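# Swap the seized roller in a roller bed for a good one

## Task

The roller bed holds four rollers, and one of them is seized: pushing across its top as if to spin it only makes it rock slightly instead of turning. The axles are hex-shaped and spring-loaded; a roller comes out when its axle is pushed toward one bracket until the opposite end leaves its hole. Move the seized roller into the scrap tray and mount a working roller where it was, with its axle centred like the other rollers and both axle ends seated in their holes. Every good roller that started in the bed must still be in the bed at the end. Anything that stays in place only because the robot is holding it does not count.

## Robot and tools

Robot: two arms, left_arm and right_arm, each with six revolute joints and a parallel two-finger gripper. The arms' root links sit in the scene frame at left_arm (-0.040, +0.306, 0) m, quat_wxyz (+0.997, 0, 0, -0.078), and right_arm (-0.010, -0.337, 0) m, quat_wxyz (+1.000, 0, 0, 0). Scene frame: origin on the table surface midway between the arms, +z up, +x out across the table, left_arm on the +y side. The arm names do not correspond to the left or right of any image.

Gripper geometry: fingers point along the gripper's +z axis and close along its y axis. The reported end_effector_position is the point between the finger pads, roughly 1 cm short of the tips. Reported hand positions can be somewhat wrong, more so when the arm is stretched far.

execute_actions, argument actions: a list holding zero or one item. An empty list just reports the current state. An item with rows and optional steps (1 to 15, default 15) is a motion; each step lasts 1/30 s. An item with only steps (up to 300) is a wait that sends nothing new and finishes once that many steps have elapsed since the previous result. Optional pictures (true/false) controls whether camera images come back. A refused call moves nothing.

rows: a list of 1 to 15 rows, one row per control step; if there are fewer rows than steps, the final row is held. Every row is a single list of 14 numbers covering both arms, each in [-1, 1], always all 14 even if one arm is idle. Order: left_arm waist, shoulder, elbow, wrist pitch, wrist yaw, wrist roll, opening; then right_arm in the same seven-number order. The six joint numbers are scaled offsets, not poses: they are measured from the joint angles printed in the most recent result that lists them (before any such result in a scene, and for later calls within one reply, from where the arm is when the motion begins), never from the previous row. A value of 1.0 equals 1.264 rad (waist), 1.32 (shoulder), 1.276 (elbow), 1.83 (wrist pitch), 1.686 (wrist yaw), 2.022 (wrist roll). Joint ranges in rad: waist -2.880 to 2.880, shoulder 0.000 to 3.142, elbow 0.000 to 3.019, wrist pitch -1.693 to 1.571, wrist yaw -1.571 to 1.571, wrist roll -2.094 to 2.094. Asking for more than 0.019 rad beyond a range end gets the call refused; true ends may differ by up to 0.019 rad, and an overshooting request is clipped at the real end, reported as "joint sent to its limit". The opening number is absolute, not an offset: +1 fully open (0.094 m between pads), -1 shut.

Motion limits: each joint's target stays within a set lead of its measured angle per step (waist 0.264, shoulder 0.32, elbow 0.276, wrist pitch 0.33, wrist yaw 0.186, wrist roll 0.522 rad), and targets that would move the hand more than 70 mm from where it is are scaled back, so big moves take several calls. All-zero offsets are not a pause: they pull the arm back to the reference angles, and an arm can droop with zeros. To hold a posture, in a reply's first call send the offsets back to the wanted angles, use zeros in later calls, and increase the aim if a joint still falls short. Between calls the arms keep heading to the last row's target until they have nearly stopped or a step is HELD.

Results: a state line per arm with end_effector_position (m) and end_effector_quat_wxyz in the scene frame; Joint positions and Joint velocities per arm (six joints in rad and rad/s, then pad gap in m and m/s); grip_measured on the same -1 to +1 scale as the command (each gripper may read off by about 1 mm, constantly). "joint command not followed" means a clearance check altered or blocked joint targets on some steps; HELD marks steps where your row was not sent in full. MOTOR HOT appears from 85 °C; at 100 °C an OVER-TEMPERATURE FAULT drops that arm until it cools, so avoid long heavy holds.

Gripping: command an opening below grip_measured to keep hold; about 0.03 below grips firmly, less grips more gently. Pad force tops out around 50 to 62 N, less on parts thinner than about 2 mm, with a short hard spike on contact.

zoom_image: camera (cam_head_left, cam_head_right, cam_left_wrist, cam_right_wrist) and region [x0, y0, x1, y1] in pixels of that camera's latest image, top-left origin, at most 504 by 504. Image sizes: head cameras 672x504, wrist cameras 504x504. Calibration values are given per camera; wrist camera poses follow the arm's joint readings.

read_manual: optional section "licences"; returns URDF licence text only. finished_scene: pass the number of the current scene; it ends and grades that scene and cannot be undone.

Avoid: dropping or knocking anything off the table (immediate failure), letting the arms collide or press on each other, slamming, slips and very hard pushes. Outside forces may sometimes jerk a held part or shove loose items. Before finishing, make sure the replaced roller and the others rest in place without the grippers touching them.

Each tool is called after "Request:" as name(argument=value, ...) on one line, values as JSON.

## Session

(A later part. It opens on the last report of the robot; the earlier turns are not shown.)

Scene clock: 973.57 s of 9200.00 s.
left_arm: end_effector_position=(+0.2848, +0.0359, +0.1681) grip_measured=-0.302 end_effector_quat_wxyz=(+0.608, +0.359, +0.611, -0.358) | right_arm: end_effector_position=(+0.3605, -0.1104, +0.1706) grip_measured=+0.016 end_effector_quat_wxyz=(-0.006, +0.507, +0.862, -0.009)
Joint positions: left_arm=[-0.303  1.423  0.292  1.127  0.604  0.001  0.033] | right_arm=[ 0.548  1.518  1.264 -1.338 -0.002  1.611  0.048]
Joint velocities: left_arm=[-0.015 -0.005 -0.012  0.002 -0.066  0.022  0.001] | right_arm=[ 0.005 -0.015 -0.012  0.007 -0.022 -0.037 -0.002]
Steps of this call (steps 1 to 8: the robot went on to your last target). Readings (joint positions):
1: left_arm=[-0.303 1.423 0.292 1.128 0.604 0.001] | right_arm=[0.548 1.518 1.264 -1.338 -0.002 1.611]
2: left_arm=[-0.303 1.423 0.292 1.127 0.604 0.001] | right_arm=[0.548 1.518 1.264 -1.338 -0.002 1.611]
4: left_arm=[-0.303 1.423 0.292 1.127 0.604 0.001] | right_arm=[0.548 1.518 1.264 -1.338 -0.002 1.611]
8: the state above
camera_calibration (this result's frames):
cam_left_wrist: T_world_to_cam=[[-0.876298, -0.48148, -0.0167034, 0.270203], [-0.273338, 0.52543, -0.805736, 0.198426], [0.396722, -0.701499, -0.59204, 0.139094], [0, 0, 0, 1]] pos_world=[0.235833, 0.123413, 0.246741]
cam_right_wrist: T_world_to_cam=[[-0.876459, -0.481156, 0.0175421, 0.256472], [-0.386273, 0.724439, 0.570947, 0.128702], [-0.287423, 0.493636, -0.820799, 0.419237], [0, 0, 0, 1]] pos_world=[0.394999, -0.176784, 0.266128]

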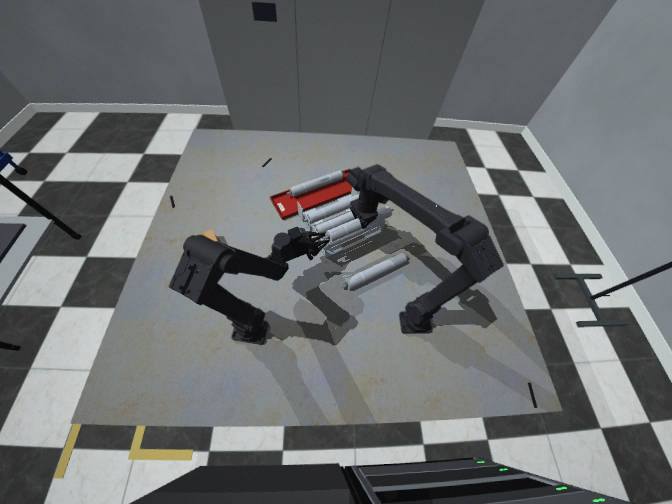

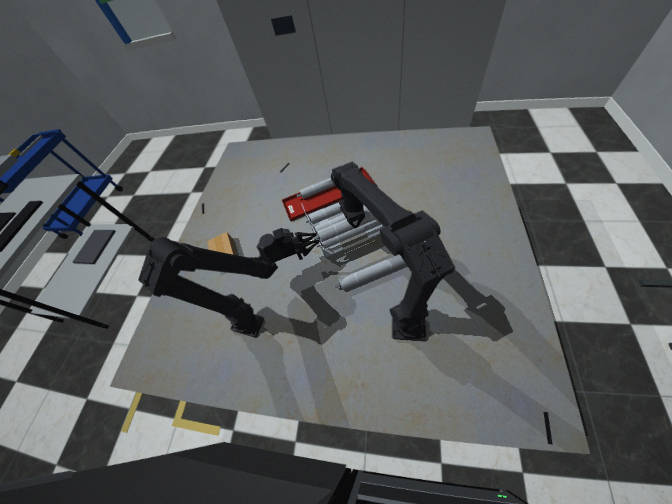

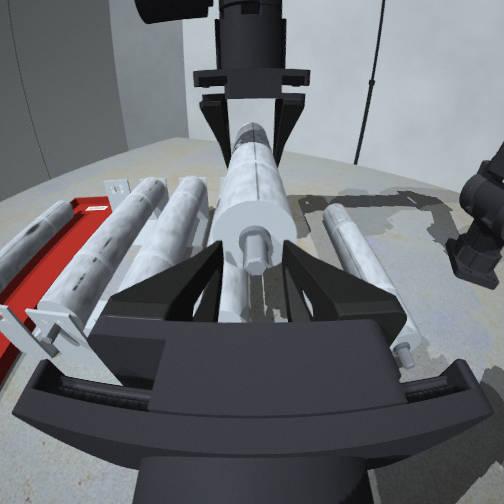

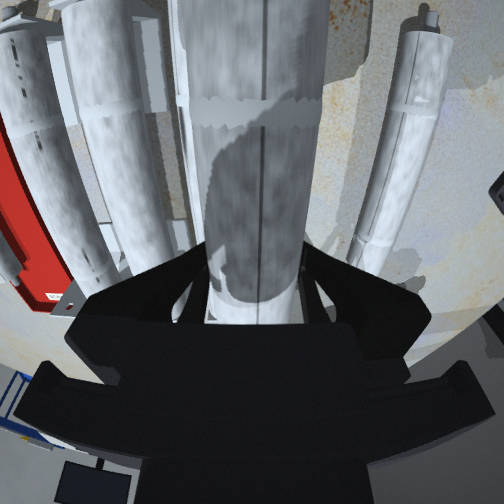

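Request:
execute_actions(actions=[{"rows":[[0,0.008,0.008,0,0,-0.266,-0.3,0,-0.03,0.06,0,0,0,-0.05]],"steps":15}], pictures=false)

Request:
execute_actions(actions=[{"steps":12}], pictures=false)

Request:
execute_actions(actions=[{"rows":[[0,0.008,0.008,0,0,0,-0.5,0,-0.03,0.06,0,0,0,-0.05],[0,0.008,0.008,0,0,0,-0.6,0,-0.03,0.06,0,0,0,-0.05],[0,0.008,0.008,0,0,0,-0.66,0,-0.03,0.06,0,0,0,-0.05],[0,0.008,0.008,0,0,0,-0.7,0,-0.03,0.06,0,0,0,-0.05],[0,0.008,0.008,0,0,0,-0.73,0,-0.03,0.06,0,0,0,-0.05],[0,0.008,0.008,0,0,0,-0.76,0,-0.03,0.06,0,0,0,-0.05],[0,0.008,0.008,0,0,0,-0.79,0,-0.03,0.06,0,0,0,-0.05],[0,0.008,0.008,0,0,0,-0.82,0,-0.03,0.06,0,0,0,-0.05]],"steps":15}])

Scene clock: 986.40 s of 9200.00 s.
left_arm: end_effector_position=(+0.2848, +0.0359, +0.1681) grip_measured=-0.302 end_effector_quat_wxyz=(+0.499, +0.195, +0.681, -0.498) | right_arm: end_effector_position=(+0.3605, -0.1104, +0.1706) grip_measured=+0.016 end_effector_quat_wxyz=(-0.006, +0.507, +0.862, -0.009)
Joint positions: left_arm=[-0.303  1.423  0.292  1.127  0.604 -0.502  0.033] | right_arm=[ 0.548  1.518  1.264 -1.338 -0.002  1.611  0.048]
Joint velocities: left_arm=[-0.005  0.005 -0.002 -0.012 -0.007 -0.125 -0.001] | right_arm=[-0.005  0.005 -0.007 -0.012 -0.007  0.022 -0.   ]
Steps of this call (steps 1 to 15: the robot went on to your last target; steps 16 to 90: nothing new was sent; then 9.33 s passed at rest; steps 91 to 105: all 15 steps of this action). Readings (joint positions):
91: left_arm=[-0.303 1.423 0.292 1.127 0.604 -0.079] | right_arm=[0.548 1.518 1.264 -1.338 -0.002 1.611]
92: left_arm=[-0.303 1.423 0.292 1.127 0.604 -0.168] | right_arm=[0.548 1.518 1.264 -1.338 -0.002 1.611]
94: left_arm=[-0.303 1.423 0.292 1.127 0.604 -0.296] | right_arm=[0.548 1.518 1.264 -1.338 -0.002 1.611]
98: left_arm=[-0.303 1.423 0.292 1.127 0.604 -0.429] | right_arm=[0.548 1.518 1.264 -1.338 -0.002 1.611]
105: the state above

Scene clock: 986.80 s of 9200.00 s.
left_arm: end_effector_position=(+0.2848, +0.0359, +0.1681) grip_measured=-0.302 end_effector_quat_wxyz=(+0.495, +0.189, +0.683, -0.503) | right_arm: end_effector_position=(+0.3605, -0.1104, +0.1706) grip_measured=+0.016 end_effector_quat_wxyz=(-0.006, +0.507, +0.862, -0.009)
Joint positions: left_arm=[-0.303  1.423  0.292  1.127  0.604 -0.52   0.033] | right_arm=[ 0.548  1.518  1.264 -1.338 -0.002  1.611  0.048]
Joint velocities: left_arm=[ 0.005 -0.005 -0.012  0.002  0.007 -0.095  0.   ] | right_arm=[-0.005 -0.005 -0.002  0.002 -0.022  0.007  0.   ]
Steps of this call (steps 1 to 12: the robot went on to your last target). Readings (joint positions):
1: left_arm=[-0.303 1.423 0.292 1.127 0.604 -0.506] | right_arm=[0.548 1.518 1.264 -1.338 -0.002 1.611]
2: left_arm=[-0.303 1.423 0.292 1.127 0.604 -0.509] | right_arm=[0.548 1.518 1.264 -1.338 -0.002 1.611]
4: left_arm=[-0.303 1.423 0.292 1.127 0.604 -0.513] | right_arm=[0.548 1.518 1.264 -1.338 -0.002 1.611]
8: left_arm=[-0.303 1.423 0.292 1.127 0.604 -0.518] | right_arm=[0.548 1.518 1.264 -1.338 -0.002 1.611]
12: the state above

Scene clock: 987.30 s of 9200.00 s.
left_arm: end_effector_position=(+0.2844, +0.0357, +0.1681) grip_measured=-0.791 end_effector_quat_wxyz=(+0.494, +0.190, +0.683, -0.504) | right_arm: end_effector_position=(+0.3606, -0.1104, +0.1706) grip_measured=+0.016 end_effector_quat_wxyz=(-0.006, +0.508, +0.861, -0.009)
Joint positions: left_arm=[-0.303  1.423  0.292  1.127  0.607 -0.52   0.01 ] | right_arm=[ 0.548  1.518  1.264 -1.338 -0.001  1.615  0.048]
Joint velocities: left_arm=[-0.005 -0.005 -0.012  0.012 -0.051  0.066  0.001] | right_arm=[-0.005 -0.005  0.007 -0.002  0.022  0.007 -0.001]
Steps of this call (steps 1 to 15: all 15 steps of this action). Readings (joint positions):
1: left_arm=[-0.303 1.423 0.292 1.127 0.604 -0.520] | right_arm=[0.548 1.518 1.264 -1.338 -0.002 1.611]
2: left_arm=[-0.303 1.423 0.292 1.127 0.604 -0.520] | right_arm=[0.548 1.518 1.264 -1.338 -0.002 1.611]
4: left_arm=[-0.303 1.423 0.292 1.127 0.604 -0.520] | right_arm=[0.548 1.518 1.264 -1.338 -0.002 1.611]
8: left_arm=[-0.303 1.423 0.292 1.127 0.606 -0.520] | right_arm=[0.548 1.518 1.264 -1.338 -0.001 1.615]
15: the state above
camera_calibration (this result's frames):
cam_left_wrist: T_world_to_cam=[[-0.767975, -0.420689, 0.482945, 0.152736], [-0.625524, 0.330654, -0.706673, 0.288882], [0.137602, -0.844801, -0.517085, 0.205297], [0, 0, 0, 1]] pos_world=[0.269751, 0.14217, 0.236539]
cam_right_wrist: T_world_to_cam=[[-0.878288, -0.47781, 0.0175255, 0.257506], [-0.383648, 0.726131, 0.570568, 0.128061], [-0.285349, 0.494399, -0.821064, 0.418655], [0, 0, 0, 1]] pos_world=[0.394758, -0.176933, 0.266162]

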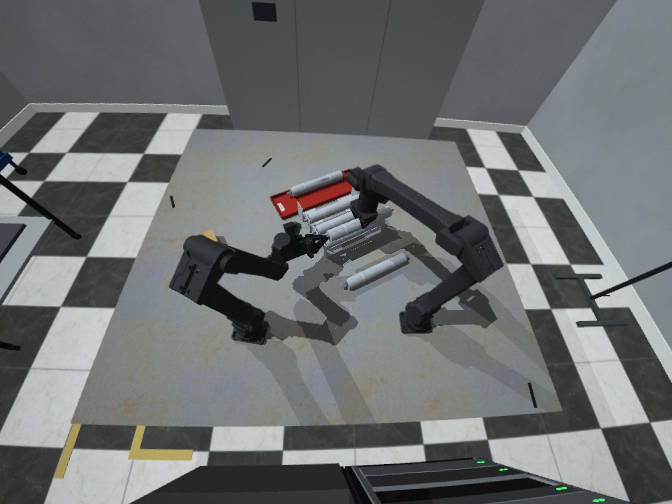

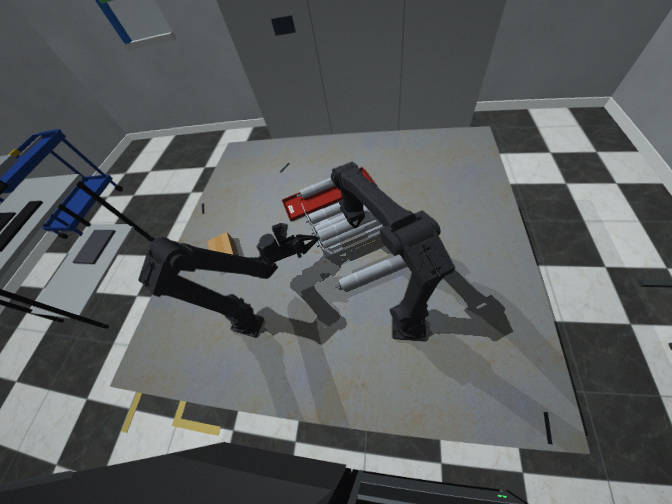

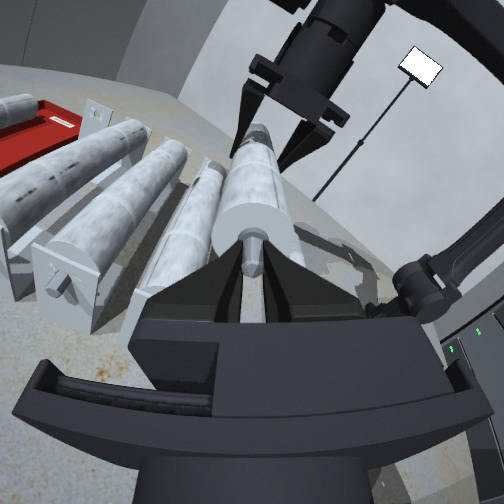

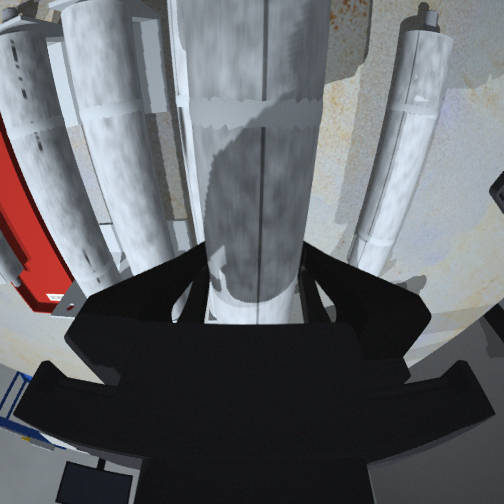

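Request:
execute_actions(actions=[{"rows":[[0,0.008,0.008,0,0,0.03,-0.85,0,-0.03,0.06,0,0,0,-0.05],[0,0.008,0.008,0,0,0.05,-0.85,0,-0.03,0.06,0,0,0,-0.05],[0,0.008,0.008,0,0,0.08,-0.85,0,-0.03,0.06,0,0,0,-0.05],[0,0.008,0.008,0,0,0.11,-0.85,0,-0.03,0.06,0,0,0,-0.05],[0,0.008,0.008,0,0,0.14,-0.85,0,-0.03,0.06,0,0,0,-0.05],[0,0.008,0.008,0,0,0.17,-0.85,0,-0.03,0.06,0,0,0,-0.05],[0,0.008,0.008,0,0,0.2,-0.85,0,-0.03,0.06,0,0,0,-0.05],[0,0.008,0.008,0,0,0.23,-0.85,0,-0.03,0.06,0,0,0,-0.05],[0,0.008,0.008,0,0,0.265,-0.85,0,-0.03,0.06,0,0,0,-0.05]],"steps":15}], pictures=false)

Request:
execute_actions(actions=[{"steps":12}])

Request:
zoom_image(camera="cam_left_wrist", region=[200,180,310,290])

Scene clock: 997.73 s of 9200.00 s.
left_arm: end_effector_position=(+0.2844, +0.0357, +0.1681) grip_measured=-0.790 end_effector_quat_wxyz=(+0.596, +0.341, +0.621, -0.377) | right_arm: end_effector_position=(+0.3606, -0.1104, +0.1706) grip_measured=+0.016 end_effector_quat_wxyz=(-0.006, +0.509, +0.861, -0.009)
Joint positions: left_arm=[-0.303  1.423  0.292  1.127  0.606 -0.058  0.01 ] | right_arm=[ 0.548  1.518  1.264 -1.338 -0.001  1.616  0.048]
Joint velocities: left_arm=[-0.015 -0.005 -0.002  0.007  0.066  0.344 -0.001] | right_arm=[ 0.005 -0.024 -0.007  0.002  0.051 -0.022  0.001]
Steps of this call (steps 1 to 15: the robot went on to your last target; steps 16 to 90: nothing new was sent; then 6.93 s passed at rest; steps 91 to 105: all 15 steps of this action). Readings (joint positions):
91: left_arm=[-0.303 1.423 0.292 1.127 0.607 -0.512] | right_arm=[0.548 1.518 1.264 -1.338 -0.001 1.615]
92: left_arm=[-0.303 1.423 0.292 1.127 0.607 -0.498] | right_arm=[0.548 1.518 1.264 -1.338 -0.001 1.615]
94: left_arm=[-0.303 1.423 0.292 1.127 0.607 -0.446] | right_arm=[0.548 1.518 1.264 -1.338 -0.001 1.615]
98: left_arm=[-0.303 1.423 0.292 1.127 0.607 -0.274] | right_arm=[0.548 1.518 1.264 -1.338 -0.001 1.615]
105: the state above

Scene clock: 998.13 s of 9200.00 s.
left_arm: end_effector_position=(+0.2845, +0.0358, +0.1681) grip_measured=-0.790 end_effector_quat_wxyz=(+0.606, +0.358, +0.612, -0.361) | right_arm: end_effector_position=(+0.3606, -0.1104, +0.1706) grip_measured=+0.016 end_effector_quat_wxyz=(-0.006, +0.509, +0.861, -0.009)
Joint positions: left_arm=[-0.303  1.423  0.292  1.127  0.606 -0.005  0.01 ] | right_arm=[ 0.548  1.518  1.264 -1.338 -0.001  1.616  0.048]
Joint velocities: left_arm=[-0.005 -0.015 -0.002  0.017  0.007  0.022 -0.   ] | right_arm=[ 0.015 -0.015  0.017 -0.002  0.081 -0.051 -0.   ]
Steps of this call (steps 1 to 12: the robot went on to your last target). Readings (joint positions):
1: left_arm=[-0.303 1.423 0.292 1.127 0.606 -0.046] | right_arm=[0.548 1.518 1.264 -1.338 -0.001 1.616]
2: left_arm=[-0.303 1.423 0.292 1.127 0.606 -0.037] | right_arm=[0.548 1.518 1.264 -1.338 -0.001 1.616]
4: left_arm=[-0.303 1.423 0.292 1.127 0.606 -0.024] | right_arm=[0.548 1.518 1.264 -1.338 -0.001 1.616]
8: left_arm=[-0.303 1.423 0.292 1.127 0.606 -0.010] | right_arm=[0.548 1.518 1.264 -1.338 -0.001 1.616]
12: the state above
camera_calibration (this result's frames):
cam_left_wrist: T_world_to_cam=[[-0.877273, -0.479867, -0.0109738, 0.269131], [-0.276386, 0.523705, -0.805819, 0.199375], [0.392433, -0.703889, -0.592061, 0.140407], [0, 0, 0, 1]] pos_world=[0.236106, 0.123565, 0.246742]
cam_right_wrist: T_world_to_cam=[[-0.879016, -0.476469, 0.0175258, 0.257917], [-0.382548, 0.726732, 0.570541, 0.127735], [-0.284582, 0.49481, -0.821082, 0.418427], [0, 0, 0, 1]] pos_world=[0.394655, -0.176982, 0.266165]

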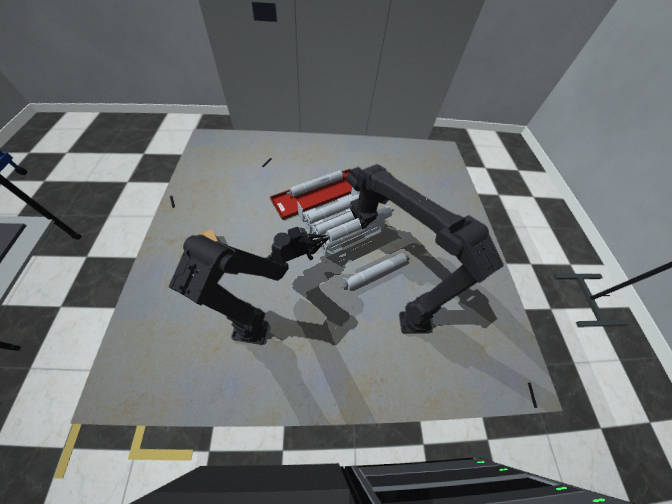

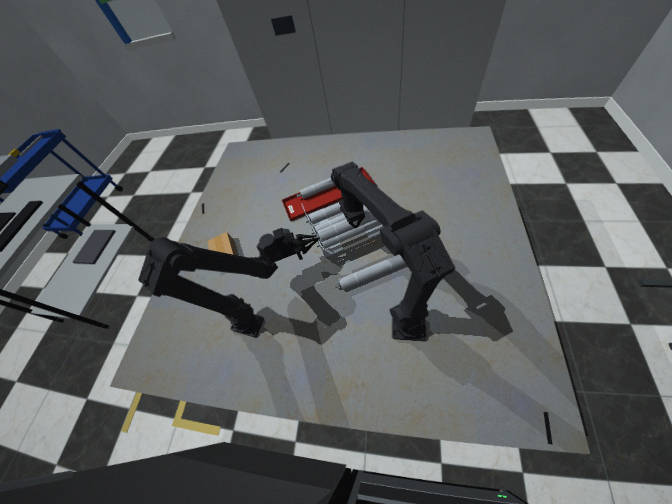

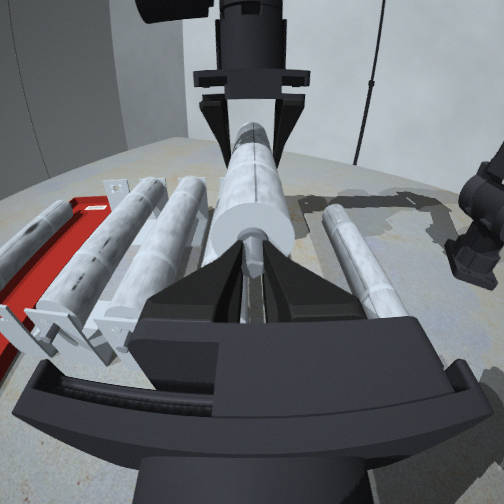

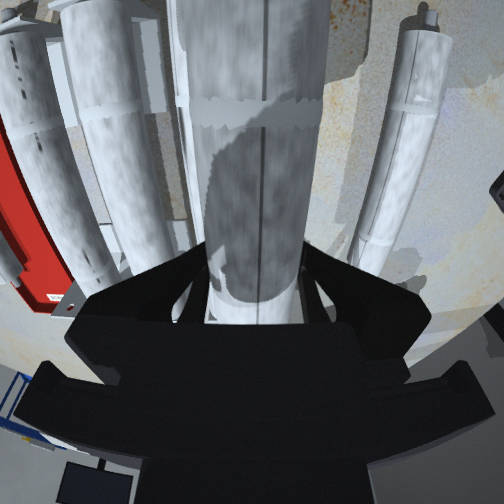

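Region (200, 180, 310, 290) of cam_left_wrist's 504x504 image, scaled by 4.582, with more detail than that image has.

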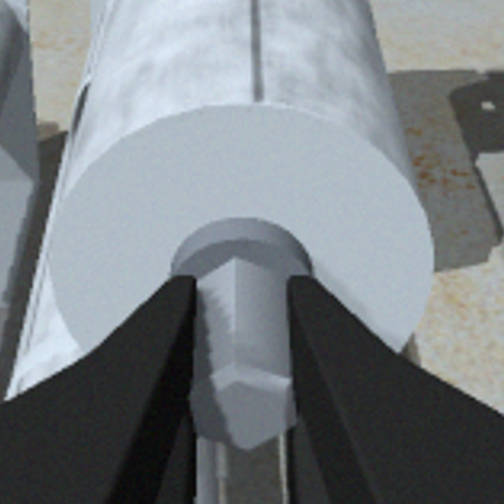

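Request:
execute_actions(actions=[{"rows":[[0,0.008,0.008,0,0,0.05,-0.85,0,-0.03,0.06,0,0,0,-0.05],[0,0.008,0.008,0,0,0.1,-0.85,0,-0.03,0.06,0,0,0,-0.05],[0,0.008,0.008,0,0,0.15,-0.85,0,-0.03,0.06,0,0,0,-0.05],[0,0.008,0.008,0,0,0.2,-0.85,0,-0.03,0.06,0,0,0,-0.05],[0,0.008,0.008,0,0,0.25,-0.85,0,-0.03,0.06,0,0,0,-0.05],[0,0.008,0.008,0,0,0.28,-0.85,0,-0.03,0.06,0,0,0,-0.05]],"steps":15}], pictures=false)

Request:
execute_actions(actions=[{"steps":15}], pictures=false)

Request:
execute_actions(actions=[{"rows":[[0,0.008,0.008,0,0,0,-0.78,0,-0.03,0.06,0,0,0,-0.05],[0,0.008,0.008,0,0,0,-0.74,0,-0.03,0.06,0,0,0,-0.05],[0,0.008,0.008,0,0,0,-0.3,0,-0.03,0.06,0,0,0,-0.05],[0,0.008,0.008,0,0,0,-0.3,0,-0.03,0.06,0,0,0,-0.05],[0,0.008,0.008,0,0,0,-0.3,0,-0.03,0.06,0,0,0,-0.05],[0,0.008,0.008,0,0,0,-0.3,0,-0.03,0.06,0,0,0,-0.05],[0,0.008,0.008,0,0,-0.277,-0.3,0,-0.03,0.06,0,0,0,-0.05]],"steps":15}], pictures=false)

Request:
execute_actions(actions=[{"steps":15}])

Request:
zoom_image(camera="cam_left_wrist", region=[200,180,310,290])

Scene clock: 1017.33 s of 9200.00 s.
left_arm: end_effector_position=(+0.2852, +0.0362, +0.1681) grip_measured=-0.790 end_effector_quat_wxyz=(+0.679, +0.500, +0.502, -0.193) | right_arm: end_effector_position=(+0.3606, -0.1104, +0.1706) grip_measured=+0.016 end_effector_quat_wxyz=(-0.006, +0.510, +0.860, -0.009)
Joint positions: left_arm=[-0.303  1.423  0.292  1.127  0.601  0.509  0.01 ] | right_arm=[ 0.548  1.518  1.264 -1.338 -0.001  1.619  0.048]
Joint velocities: left_arm=[-0.015 -0.005 -0.012 -0.012  0.007  0.198 -0.   ] | right_arm=[-0.005  0.015  0.002 -0.002 -0.007 -0.051  0.001]
Steps of this call (steps 1 to 30: the robot went on to your last target; steps 31 to 90: nothing new was sent; then 15.70 s passed at rest; steps 91 to 105: all 15 steps of this action). Readings (joint positions):
91: left_arm=[-0.303 1.423 0.292 1.127 0.605 0.012] | right_arm=[0.548 1.518 1.264 -1.338 -0.001 1.616]
92: left_arm=[-0.303 1.423 0.292 1.127 0.605 0.042] | right_arm=[0.548 1.518 1.264 -1.338 -0.001 1.617]
94: left_arm=[-0.303 1.423 0.292 1.127 0.604 0.142] | right_arm=[0.548 1.518 1.264 -1.338 -0.001 1.617]
98: left_arm=[-0.303 1.423 0.292 1.127 0.602 0.371] | right_arm=[0.548 1.518 1.264 -1.338 -0.001 1.619]
105: the state above

Scene clock: 1017.83 s of 9200.00 s.
left_arm: end_effector_position=(+0.2852, +0.0362, +0.1681) grip_measured=-0.790 end_effector_quat_wxyz=(+0.682, +0.509, +0.493, -0.182) | right_arm: end_effector_position=(+0.3606, -0.1104, +0.1706) grip_measured=+0.016 end_effector_quat_wxyz=(-0.006, +0.510, +0.860, -0.009)
Joint positions: left_arm=[-0.303  1.423  0.292  1.127  0.601  0.543  0.01 ] | right_arm=[ 0.548  1.518  1.264 -1.338 -0.001  1.619  0.048]
Joint velocities: left_arm=[-0.015 -0.005  0.007  0.002  0.037  0.007  0.   ] | right_arm=[-0.005 -0.015 -0.012  0.012  0.037  0.007 -0.   ]
Steps of this call (steps 1 to 15: the robot went on to your last target). Readings (joint positions):
1: left_arm=[-0.303 1.423 0.292 1.127 0.601 0.516] | right_arm=[0.548 1.518 1.264 -1.338 -0.001 1.619]
2: left_arm=[-0.303 1.423 0.292 1.127 0.601 0.522] | right_arm=[0.548 1.518 1.264 -1.338 -0.001 1.619]
4: left_arm=[-0.303 1.423 0.292 1.127 0.601 0.530] | right_arm=[0.548 1.518 1.264 -1.338 -0.001 1.619]
8: left_arm=[-0.303 1.423 0.292 1.127 0.601 0.538] | right_arm=[0.548 1.518 1.264 -1.338 -0.001 1.619]
15: the state above

Scene clock: 1018.33 s of 9200.00 s.
left_arm: end_effector_position=(+0.2854, +0.0362, +0.1681) grip_measured=-0.302 end_effector_quat_wxyz=(+0.621, +0.380, +0.598, -0.334) | right_arm: end_effector_position=(+0.3606, -0.1105, +0.1706) grip_measured=+0.016 end_effector_quat_wxyz=(-0.005, +0.510, +0.860, -0.009)
Joint positions: left_arm=[-0.303  1.423  0.292  1.127  0.6    0.076  0.033] | right_arm=[ 0.548  1.518  1.264 -1.338 -0.001  1.62   0.048]
Joint velocities: left_arm=[-0.005  0.005  0.002 -0.002  0.037 -0.462 -0.001] | right_arm=[ 0.005 -0.005 -0.002  0.002  0.066  0.007  0.   ]
Steps of this call (steps 1 to 15: all 15 steps of this action). Readings (joint positions):
1: left_arm=[-0.303 1.423 0.292 1.127 0.600 0.543] | right_arm=[0.548 1.518 1.264 -1.338 -0.001 1.620]
2: left_arm=[-0.303 1.423 0.292 1.127 0.600 0.543] | right_arm=[0.548 1.518 1.264 -1.338 -0.001 1.620]
4: left_arm=[-0.303 1.423 0.292 1.127 0.600 0.543] | right_arm=[0.548 1.518 1.264 -1.338 -0.001 1.620]
8: left_arm=[-0.303 1.423 0.292 1.127 0.600 0.370] | right_arm=[0.548 1.518 1.264 -1.338 -0.001 1.620]
15: the state above

Scene clock: 1018.83 s of 9200.00 s.
left_arm: end_effector_position=(+0.2854, +0.0362, +0.1681) grip_measured=-0.302 end_effector_quat_wxyz=(+0.608, +0.358, +0.612, -0.357) | right_arm: end_effector_position=(+0.3606, -0.1105, +0.1706) grip_measured=+0.016 end_effector_quat_wxyz=(-0.005, +0.510, +0.860, -0.009)
Joint positions: left_arm=[-0.303  1.423  0.292  1.127  0.6    0.001  0.033] | right_arm=[ 0.548  1.518  1.264 -1.338 -0.001  1.62   0.048]
Joint velocities: left_arm=[ 0.015 -0.005 -0.017 -0.012 -0.007 -0.037 -0.001] | right_arm=[-0.015 -0.015 -0.002 -0.007 -0.037 -0.037  0.   ]
Steps of this call (steps 1 to 15: the robot went on to your last target). Readings (joint positions):
1: left_arm=[-0.303 1.423 0.292 1.127 0.600 0.060] | right_arm=[0.548 1.518 1.264 -1.338 -0.001 1.620]
2: left_arm=[-0.303 1.423 0.292 1.127 0.600 0.048] | right_arm=[0.548 1.518 1.264 -1.338 -0.001 1.620]
4: left_arm=[-0.303 1.423 0.292 1.127 0.600 0.030] | right_arm=[0.548 1.518 1.264 -1.338 -0.001 1.620]
8: left_arm=[-0.303 1.423 0.292 1.127 0.600 0.012] | right_arm=[0.548 1.518 1.264 -1.338 -0.001 1.620]
15: the state above
camera_calibration (this result's frames):
cam_left_wrist: T_world_to_cam=[[-0.874455, -0.484819, -0.0167196, 0.270456], [-0.275333, 0.524398, -0.805729, 0.199018], [0.3994, -0.69997, -0.592049, 0.138272], [0, 0, 0, 1]] pos_world=[0.236072, 0.123543, 0.246741]
cam_right_wrist: T_world_to_cam=[[-0.880647, -0.47345, 0.0175054, 0.258846], [-0.380191, 0.728261, 0.570168, 0.127171], [-0.282694, 0.495462, -0.821341, 0.4179], [0, 0, 0, 1]] pos_world=[0.394439, -0.177117, 0.266199]

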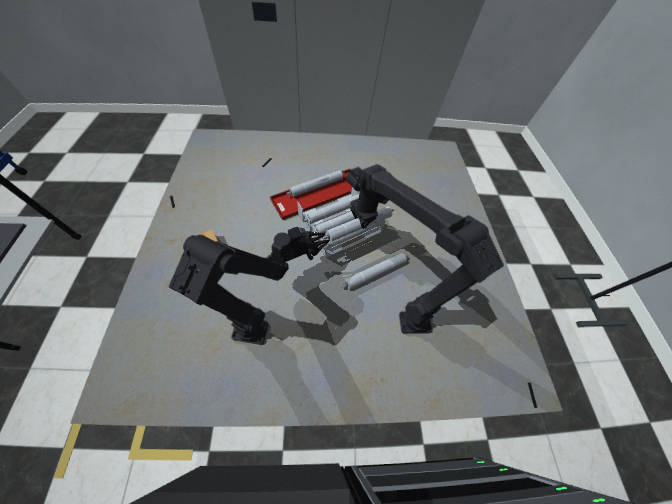

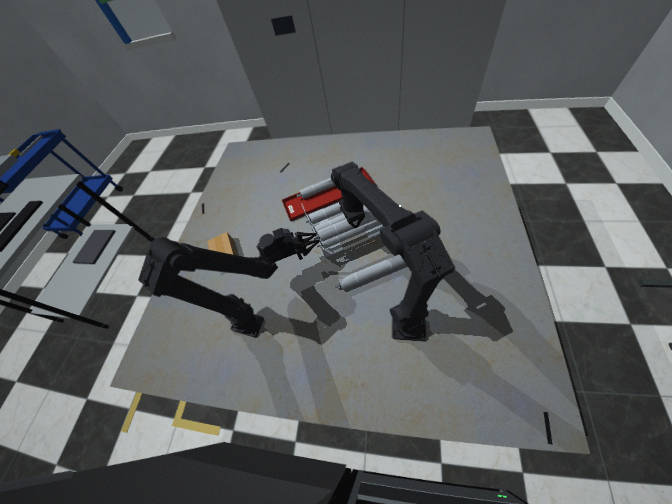

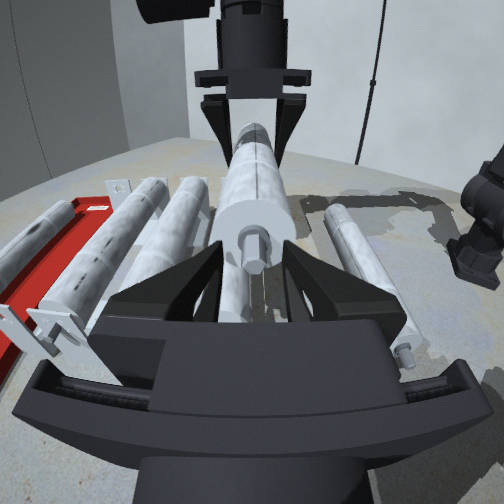

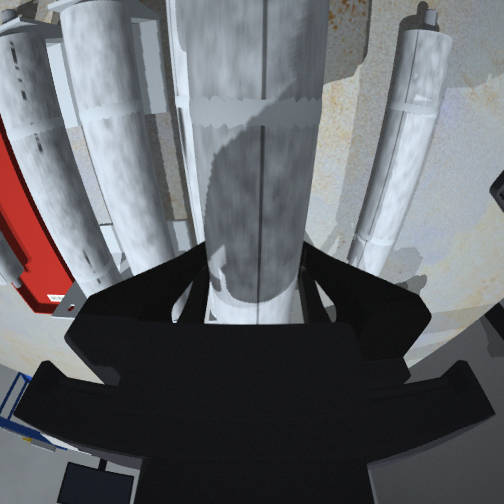

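Region (200, 180, 310, 290) of cam_left_wrist's 504x504 image, scaled by 4.582, with more detail than that image has.

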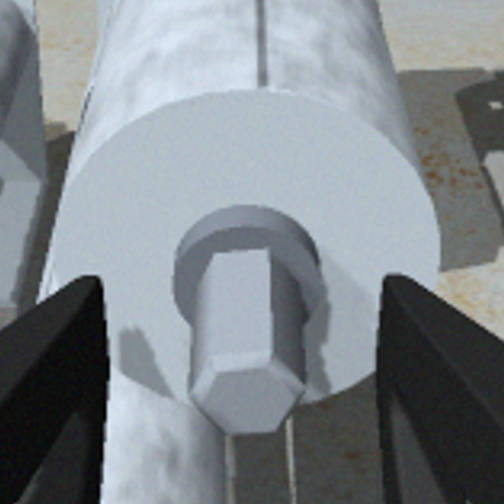

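Request:
execute_actions(actions=[{"rows":[[0.01,-0.005,-0.01,0.01,0.005,0,-0.3,0,-0.03,0.06,0,0,0,-0.05],[0.015,-0.01,-0.02,0.015,0.01,0,-0.3,0,-0.03,0.06,0,0,0,-0.05],[0.02,-0.015,-0.03,0.02,0.015,0,-0.3,0,-0.03,0.06,0,0,0,-0.05],[0.03,-0.02,-0.04,0.025,0.02,0,-0.3,0,-0.03,0.06,0,0,0,-0.05],[0.04,-0.025,-0.05,0.03,0.03,0,-0.3,0,-0.03,0.06,0,0,0,-0.05],[0.05,-0.03,-0.06,0.035,0.04,0,-0.3,0,-0.03,0.06,0,0,0,-0.05],[0.06,-0.03,-0.07,0.035,0.05,0,-0.3,0,-0.03,0.06,0,0,0,-0.05],[0.07,-0.03,-0.075,0.035,0.06,0,-0.3,0,-0.03,0.06,0,0,0,-0.05],[0.09,-0.03,-0.075,0.035,0.08,0,-0.3,0,-0.03,0.06,0,0,0,-0.05],[0.12,-0.03,-0.075,0.035,0.1,0,-0.3,0,-0.03,0.06,0,0,0,-0.05],[0.16,-0.03,-0.075,0.035,0.12,0,-0.3,0,-0.03,0.06,0,0,0,-0.05],[0.2,-0.03,-0.075,0.035,0.14,0,-0.3,0,-0.03,0.06,0,0,0,-0.05],[0.24,-0.03,-0.075,0.035,0.16,0,-0.3,0,-0.03,0.06,0,0,0,-0.05],[0.28,-0.03,-0.075,0.035,0.18,0,-0.3,0,-0.03,0.06,0,0,0,-0.05],[0.32,-0.03,-0.075,0.035,0.19,0,-0.3,0,-0.03,0.06,0,0,0,-0.05]],"steps":15}], pictures=false)

Request:
execute_actions(actions=[{"steps":8}], pictures=false)

Scene clock: 1035.83 s of 9200.00 s.
left_arm: end_effector_position=(+0.2759, +0.1205, +0.1555) grip_measured=-0.302 end_effector_quat_wxyz=(+0.604, +0.352, +0.619, -0.359) | right_arm: end_effector_position=(+0.3606, -0.1105, +0.1706) grip_measured=+0.016 end_effector_quat_wxyz=(-0.005, +0.510, +0.860, -0.009)
Joint positions: left_arm=[ 0.002  1.39   0.193  1.175  0.899 -0.001  0.033] | right_arm=[ 0.548  1.518  1.264 -1.338 -0.001  1.62   0.048]
Joint velocities: left_arm=[ 1.597 -0.015  0.012  0.002  0.535 -0.037 -0.001] | right_arm=[-0.005 -0.015  0.012 -0.022 -0.051 -0.007 -0.001]
Steps of this call (steps 1 to 15: the robot went on to your last target; steps 16 to 90: nothing new was sent; then 13.50 s passed at rest; steps 91 to 105: all 15 steps of this action). Readings (joint positions):
91: left_arm=[-0.303 1.423 0.291 1.127 0.602 -0.001] | right_arm=[0.548 1.518 1.264 -1.338 -0.001 1.620]
92: left_arm=[-0.302 1.423 0.287 1.130 0.607 -0.001] | right_arm=[0.548 1.518 1.264 -1.338 -0.001 1.620]
94: left_arm=[-0.293 1.419 0.270 1.143 0.623 -0.001] | right_arm=[0.548 1.518 1.264 -1.338 -0.001 1.620]
98: left_arm=[-0.247 1.397 0.215 1.170 0.684 -0.001] | right_arm=[0.548 1.518 1.264 -1.338 -0.001 1.620]
105: the state above

Scene clock: 1036.10 s of 9200.00 s.
left_arm: end_effector_position=(+0.2919, +0.1543, +0.1556) grip_measured=-0.302 end_effector_quat_wxyz=(+0.620, +0.323, +0.634, -0.331) | right_arm: end_effector_position=(+0.3606, -0.1105, +0.1706) grip_measured=+0.016 end_effector_quat_wxyz=(-0.005, +0.510, +0.860, -0.009)
Joint positions: left_arm=[ 0.111  1.39   0.193  1.175  0.916 -0.001  0.033] | right_arm=[ 0.548  1.518  1.264 -1.338 -0.001  1.62   0.048]
Joint velocities: left_arm=[-0.034 -0.015  0.017 -0.002 -0.037  0.007 -0.002] | right_arm=[ 0.005 -0.005  0.017 -0.002  0.081 -0.007  0.   ]
Steps of this call (steps 1 to 8: the robot went on to your last target). Readings (joint positions):
1: left_arm=[0.051 1.390 0.193 1.175 0.907 -0.001] | right_arm=[0.548 1.518 1.264 -1.338 -0.001 1.620]
2: left_arm=[0.088 1.390 0.193 1.175 0.909 -0.001] | right_arm=[0.548 1.518 1.264 -1.338 -0.001 1.620]
4: left_arm=[0.115 1.390 0.193 1.175 0.912 -0.001] | right_arm=[0.548 1.518 1.264 -1.338 -0.001 1.620]
8: the state above

Request:
execute_actions(actions=[{"rows":[[0.01,0.02,0.04,-0.02,0,0.02,-0.4,0,-0.03,0.09,0,0,0,-0.05],[0.02,0.03,0.06,-0.04,0,0.04,-0.4,0,-0.025,0.1,0,0,-0.01,-0.05],[0.03,0.04,0.08,-0.06,0,0.06,-0.4,0,-0.015,0.115,-0.005,0,-0.015,-0.05],[0.04,0.05,0.1,-0.08,0,0.08,-0.4,-0.005,-0.005,0.13,-0.01,0,-0.02,-0.05],[0.05,0.06,0.12,-0.1,0,0.1,-0.4,-0.005,0.007,0.147,-0.012,0,-0.025,-0.05],[0.06,0.07,0.14,-0.12,0,0.12,-0.4,-0.01,0.02,0.165,-0.015,0,-0.03,-0.05],[0.07,0.08,0.16,-0.14,0,0.14,-0.4,-0.01,0.033,0.183,-0.018,0,-0.035,-0.05],[0.08,0.09,0.18,-0.16,0,0.16,-0.4,-0.012,0.046,0.201,-0.02,0,-0.04,-0.05],[0.09,0.1,0.2,-0.18,0,0.18,-0.4,-0.014,0.059,0.219,-0.023,0,-0.045,-0.05],[0.1,0.11,0.22,-0.2,0,0.2,-0.4,-0.016,0.072,0.237,-0.026,0,-0.05,-0.05],[0.11,0.12,0.24,-0.22,0,0.22,-0.4,-0.018,0.085,0.255,-0.029,0,-0.055,-0.05],[0.11,0.13,0.26,-0.24,0,0.24,-0.4,-0.02,0.098,0.273,-0.032,0,-0.06,-0.05],[0.11,0.14,0.28,-0.26,0,0.26,-0.4,-0.022,0.111,0.291,-0.035,0,-0.065,-0.05],[0.11,0.145,0.3,-0.29,0,0.28,-0.4,-0.024,0.124,0.309,-0.038,0,-0.07,-0.05],[0.11,0.15,0.32,-0.32,0,0.3,-0.4,-0.025,0.14,0.325,-0.04,0,-0.07,-0.05]],"steps":15}], pictures=false)

Request:
execute_actions(actions=[{"steps":15}], pictures=false)

Scene clock: 1061.97 s of 9200.00 s.
left_arm: end_effector_position=(+0.4243, +0.2124, +0.1279) grip_measured=-0.398 end_effector_quat_wxyz=(+0.598, +0.376, +0.675, -0.212) | right_arm: end_effector_position=(+0.4358, -0.0699, +0.1945) grip_measured=+0.016 end_effector_quat_wxyz=(+0.007, +0.473, +0.881, +0.013)
Joint positions: left_arm=[0.25  1.555 0.537 0.693 0.916 0.427 0.028] | right_arm=[ 0.54   1.692  1.539 -1.389 -0.001  1.526  0.048]
Joint velocities: left_arm=[ 0.034  0.278  0.701 -1.394  0.022  1.048 -0.   ] | right_arm=[-0.083  0.581  0.75  -0.115 -0.051 -0.242 -0.   ]
Steps of this call (steps 1 to 30: the robot went on to your last target; steps 31 to 90: nothing new was sent; then 22.37 s passed at rest; steps 91 to 105: all 15 steps of this action). Readings (joint positions):
91: left_arm=[0.110 1.390 0.196 1.170 0.916 0.003] | right_arm=[0.548 1.518 1.264 -1.338 -0.001 1.620]
92: left_arm=[0.112 1.392 0.204 1.154 0.916 0.014] | right_arm=[0.548 1.518 1.265 -1.338 -0.001 1.619]
94: left_arm=[0.126 1.407 0.240 1.100 0.916 0.053] | right_arm=[0.548 1.521 1.276 -1.342 -0.001 1.613]
98: left_arm=[0.178 1.466 0.356 0.962 0.916 0.169] | right_arm=[0.548 1.559 1.344 -1.362 -0.001 1.590]
105: the state above

Scene clock: 1062.47 s of 9200.00 s.
left_arm: end_effector_position=(+0.4367, +0.2138, +0.1219) grip_measured=-0.398 end_effector_quat_wxyz=(+0.593, +0.420, +0.663, -0.180) | right_arm: end_effector_position=(+0.4525, -0.0685, +0.1865) grip_measured=+0.016 end_effector_quat_wxyz=(+0.003, +0.465, +0.885, +0.006)
Joint positions: left_arm=[0.25  1.574 0.585 0.6   0.916 0.584 0.028] | right_arm=[ 0.526  1.744  1.587 -1.4   -0.001  1.494  0.048]
Joint velocities: left_arm=[ 0.005 -0.015  0.012 -0.017 -0.007  0.081 -0.001] | right_arm=[-0.005 -0.005  0.007 -0.012 -0.007  0.022 -0.001]
Steps of this call (steps 1 to 15: the robot went on to your last target). Readings (joint positions):
1: left_arm=[0.250 1.564 0.558 0.655 0.916 0.459] | right_arm=[0.537 1.709 1.562 -1.391 -0.001 1.519]
2: left_arm=[0.250 1.571 0.574 0.632 0.916 0.485] | right_arm=[0.534 1.722 1.577 -1.391 -0.001 1.513]
4: left_arm=[0.250 1.574 0.585 0.612 0.916 0.523] | right_arm=[0.530 1.737 1.587 -1.391 -0.001 1.505]
8: left_arm=[0.250 1.574 0.585 0.601 0.916 0.562] | right_arm=[0.526 1.744 1.587 -1.399 -0.001 1.498]
15: the state above

Request:
execute_actions(actions=[{"rows":[[0,0.02,0.04,-0.02,0,0.02,-0.4,0,-0.032,0.09,0,0,0,-0.05],[0,0.028,0.06,-0.04,0,0.03,-0.4,0,-0.025,0.1,0,0,-0.01,-0.05],[0,0.036,0.08,-0.06,0,0.04,-0.4,0,-0.015,0.115,-0.005,0,-0.015,-0.05],[0,0.044,0.1,-0.085,0,0.05,-0.4,-0.005,-0.003,0.132,-0.01,0,-0.02,-0.05],[0,0.052,0.12,-0.11,0,0.06,-0.4,-0.008,0.011,0.151,-0.012,0,-0.025,-0.05],[0,0.06,0.14,-0.135,0,0.07,-0.4,-0.01,0.026,0.17,-0.015,0,-0.03,-0.05],[0,0.068,0.16,-0.16,0,0.07,-0.4,-0.012,0.041,0.189,-0.018,0,-0.035,-0.05],[0,0.076,0.18,-0.185,0,0.07,-0.4,-0.014,0.056,0.208,-0.021,0,-0.04,-0.05],[0,0.084,0.2,-0.21,0,0.07,-0.4,-0.016,0.071,0.227,-0.024,0,-0.045,-0.05],[0,0.092,0.22,-0.235,0,0.07,-0.4,-0.018,0.086,0.246,-0.027,0,-0.05,-0.05],[0,0.1,0.24,-0.26,0,0.07,-0.4,-0.02,0.101,0.265,-0.03,0,-0.055,-0.05],[0,0.108,0.26,-0.28,0,0.07,-0.4,-0.022,0.116,0.284,-0.034,0,-0.06,-0.05],[0,0.116,0.28,-0.3,0,0.07,-0.4,-0.025,0.131,0.303,-0.038,0,-0.064,-0.05],[0,0.124,0.293,-0.32,0,0.07,-0.4,-0.028,0.146,0.322,-0.041,0,-0.064,-0.05],[0,0.132,0.303,-0.334,0,0.07,-0.4,-0.03,0.16,0.34,-0.044,0,-0.064,-0.05]],"steps":15}], pictures=false)

Request:
execute_actions(actions=[{"steps":15}], pictures=false)

Scene clock: 1079.47 s of 9200.00 s.
left_arm: end_effector_position=(+0.5131, +0.2209, +0.1082) grip_measured=-0.398 end_effector_quat_wxyz=(+0.496, +0.418, +0.726, -0.229) | right_arm: end_effector_position=(+0.5283, -0.0325, +0.1911) grip_measured=+0.016 end_effector_quat_wxyz=(+0.016, +0.429, +0.903, +0.024)
Joint positions: left_arm=[0.25  1.703 0.917 0.064 0.916 0.701 0.028] | right_arm=[ 0.515  1.943  1.885 -1.455 -0.001  1.403  0.048]
Joint velocities: left_arm=[-0.015  0.288  0.554 -0.965 -0.022  0.081 -0.   ] | right_arm=[-0.083  0.591  0.652 -0.183  0.051 -0.183 -0.001]
Steps of this call (steps 1 to 15: the robot went on to your last target; steps 16 to 90: nothing new was sent; then 13.50 s passed at rest; steps 91 to 105: all 15 steps of this action). Readings (joint positions):
91: left_arm=[0.250 1.574 0.587 0.594 0.916 0.593] | right_arm=[0.526 1.744 1.587 -1.400 -0.001 1.493]
92: left_arm=[0.250 1.576 0.595 0.577 0.916 0.599] | right_arm=[0.526 1.744 1.588 -1.400 -0.001 1.493]
94: left_arm=[0.250 1.586 0.629 0.520 0.916 0.621] | right_arm=[0.526 1.749 1.599 -1.405 -0.001 1.487]
98: left_arm=[0.250 1.630 0.743 0.357 0.916 0.671] | right_arm=[0.526 1.796 1.683 -1.428 -0.001 1.462]
105: the state above

Scene clock: 1079.97 s of 9200.00 s.
left_arm: end_effector_position=(+0.5169, +0.2213, +0.1007) grip_measured=-0.398 end_effector_quat_wxyz=(+0.478, +0.413, +0.737, -0.240) | right_arm: end_effector_position=(+0.5424, -0.0392, +0.1627) grip_measured=+0.016 end_effector_quat_wxyz=(+0.003, +0.429, +0.903, +0.003)
Joint positions: left_arm=[ 0.25   1.726  0.948 -0.001  0.916  0.709  0.028] | right_arm=[ 0.495  2.012  1.919 -1.469  0.     1.381  0.048]
Joint velocities: left_arm=[-0.015  0.015 -0.002 -0.012 -0.022 -0.066  0.001] | right_arm=[-0.005 -0.005 -0.032  0.002  0.066  0.037 -0.   ]
Steps of this call (steps 1 to 15: the robot went on to your last target). Readings (joint positions):
1: left_arm=[0.250 1.712 0.933 0.038 0.916 0.703] | right_arm=[0.512 1.961 1.904 -1.458 -0.001 1.398]
2: left_arm=[0.250 1.719 0.943 0.023 0.916 0.704] | right_arm=[0.508 1.975 1.915 -1.458 -0.001 1.394]
4: left_arm=[0.250 1.724 0.948 0.009 0.916 0.706] | right_arm=[0.502 1.994 1.919 -1.459 -0.001 1.388]
8: left_arm=[0.250 1.726 0.948 -0.000 0.916 0.708] | right_arm=[0.495 2.012 1.919 -1.469 -0.000 1.383]
15: the state above

Request:
execute_actions(actions=[{"rows":[[0,0.01,0.01,0,0,0,-0.4,0,-0.035,0.085,0,0,0,-0.05],[0,0.01,0.01,0,0,0,-0.4,0,-0.028,0.1,0,0,0,-0.05],[0,0.01,0.01,0,0,0,-0.4,0,-0.018,0.118,-0.005,0,0,-0.05],[0,0.01,0.01,0,0,0,-0.4,0,-0.006,0.138,-0.008,0,0,-0.05],[0,0.01,0.01,0,0,0,-0.4,0,0.008,0.158,-0.01,0,0,-0.05],[0,0.01,0.01,0,0,0,-0.4,0,0.022,0.18,-0.012,0,0,-0.05],[0,0.01,0.01,0,0,0,-0.4,0,0.036,0.202,-0.014,0,0,-0.05],[0,0.01,0.01,0,0,0,-0.4,0,0.05,0.224,-0.016,0,0,-0.05],[0,0.01,0.01,0,0,0,-0.4,0,0.064,0.246,-0.018,0,0,-0.05],[0,0.01,0.01,0,0,0,-0.4,0,0.078,0.268,-0.02,0,0,-0.05],[0,0.01,0.01,0,0,0,-0.4,0,0.092,0.29,-0.022,0,0,-0.05],[0,0.01,0.01,0,0,0,-0.4,0,0.105,0.31,-0.024,0,0,-0.05],[0,0.01,0.01,0,0,0,-0.4,0,0.116,0.328,-0.026,0,0,-0.05],[0,0.01,0.01,0,0,0,-0.4,0,0.125,0.342,-0.028,0,0,-0.05],[0,0.01,0.01,0,0,0,-0.4,0,0.132,0.352,-0.028,0,0,-0.05]],"steps":15}], pictures=false)

Request:
execute_actions(actions=[{"steps":15}])

Scene clock: 1090.33 s of 9200.00 s.
left_arm: end_effector_position=(+0.5169, +0.2213, +0.1007) grip_measured=-0.398 end_effector_quat_wxyz=(+0.478, +0.413, +0.737, -0.240) | right_arm: end_effector_position=(+0.6130, -0.0011, +0.1664) grip_measured=+0.016 end_effector_quat_wxyz=(+0.032, +0.428, +0.902, +0.043)
Joint positions: left_arm=[ 0.25   1.726  0.948 -0.001  0.916  0.71   0.028] | right_arm=[ 0.495  2.2    2.237 -1.5    0.     1.38   0.048]
Joint velocities: left_arm=[-0.005 -0.015  0.007  0.012 -0.037 -0.066 -0.001] | right_arm=[-0.005  0.415  0.54  -0.042  0.081 -0.11   0.   ]
Steps of this call (steps 1 to 15: the robot went on to your last target; steps 16 to 90: nothing new was sent; then 6.87 s passed at rest; steps 91 to 105: all 15 steps of this action). Readings (joint positions):
91: left_arm=[0.250 1.726 0.948 -0.001 0.916 0.710] | right_arm=[0.495 2.012 1.919 -1.469 0.000 1.380]
92: left_arm=[0.250 1.726 0.948 -0.001 0.916 0.710] | right_arm=[0.495 2.012 1.919 -1.469 0.000 1.380]
94: left_arm=[0.250 1.726 0.948 -0.001 0.916 0.710] | right_arm=[0.495 2.017 1.929 -1.473 0.000 1.380]
98: left_arm=[0.250 1.726 0.948 -0.001 0.916 0.710] | right_arm=[0.495 2.067 2.018 -1.489 0.000 1.380]
105: the state above

Scene clock: 1090.83 s of 9200.00 s.
left_arm: end_effector_position=(+0.5169, +0.2213, +0.1007) grip_measured=-0.398 end_effector_quat_wxyz=(+0.478, +0.413, +0.737, -0.240) | right_arm: end_effector_position=(+0.6160, +0.0005, +0.1474) grip_measured=+0.016 end_effector_quat_wxyz=(+0.023, +0.428, +0.903, +0.031)
Joint positions: left_arm=[ 0.25   1.726  0.948 -0.001  0.916  0.71   0.028] | right_arm=[ 0.495  2.24   2.258 -1.511  0.     1.38   0.048]
Joint velocities: left_arm=[-0.015 -0.015  0.027 -0.002  0.022  0.037  0.   ] | right_arm=[-0.005 -0.015 -0.017 -0.007 -0.037  0.022  0.001]
Steps of this call (steps 1 to 15: the robot went on to your last target). Readings (joint positions):
1: left_arm=[0.250 1.726 0.948 -0.001 0.916 0.710] | right_arm=[0.495 2.211 2.251 -1.500 0.000 1.380]
2: left_arm=[0.250 1.726 0.948 -0.001 0.916 0.710] | right_arm=[0.495 2.219 2.257 -1.500 0.000 1.380]
4: left_arm=[0.250 1.726 0.948 -0.001 0.916 0.710] | right_arm=[0.495 2.228 2.258 -1.504 0.000 1.380]
8: left_arm=[0.250 1.726 0.948 -0.001 0.916 0.710] | right_arm=[0.495 2.239 2.258 -1.511 0.000 1.380]
15: the state above
camera_calibration (this result's frames):
cam_left_wrist: T_world_to_cam=[[-0.844832, -0.532086, -0.0560573, 0.560562], [-0.445341, 0.757407, -0.4775, 0.114721], [0.296529, -0.378443, -0.876842, 0.146189], [0, 0, 0, 1]] pos_world=[0.481322, 0.266702, 0.214387]
cam_right_wrist: T_world_to_cam=[[-0.775479, -0.626205, -0.0806245, 0.486531], [-0.556193, 0.617112, 0.556617, 0.267118], [-0.298801, 0.476487, -0.826848, 0.426824], [0, 0, 0, 1]] pos_world=[0.6534, -0.0635502, 0.243462]

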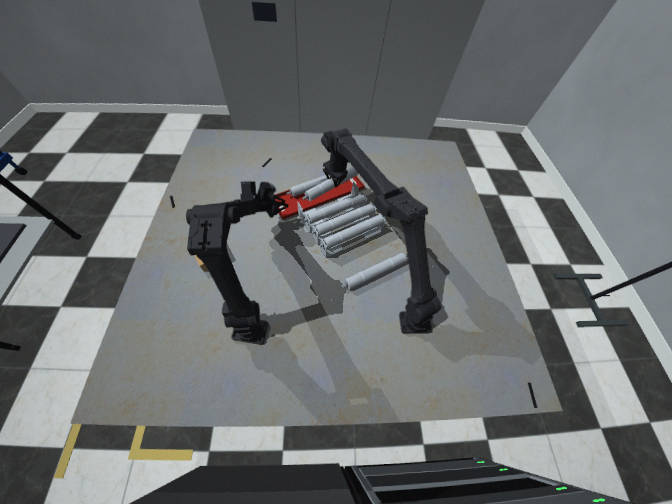

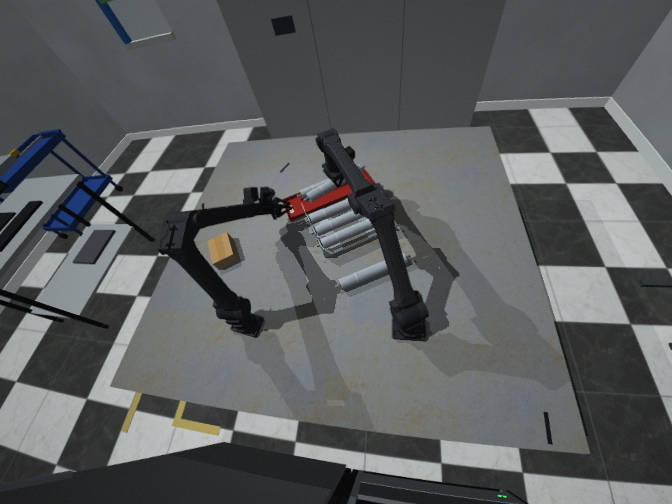

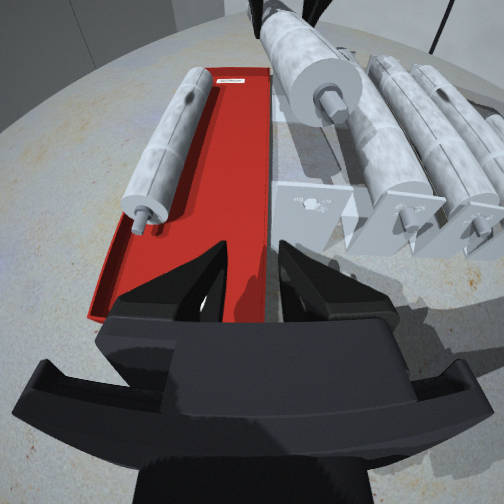

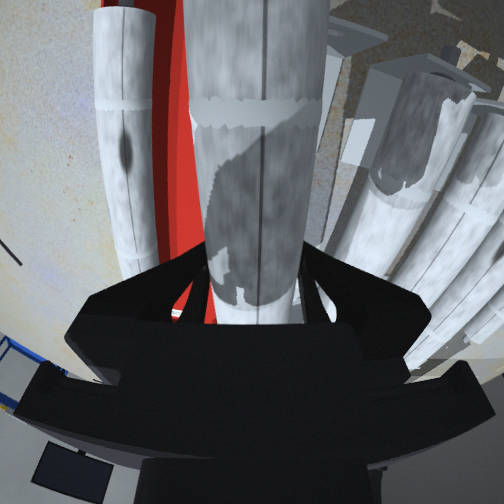

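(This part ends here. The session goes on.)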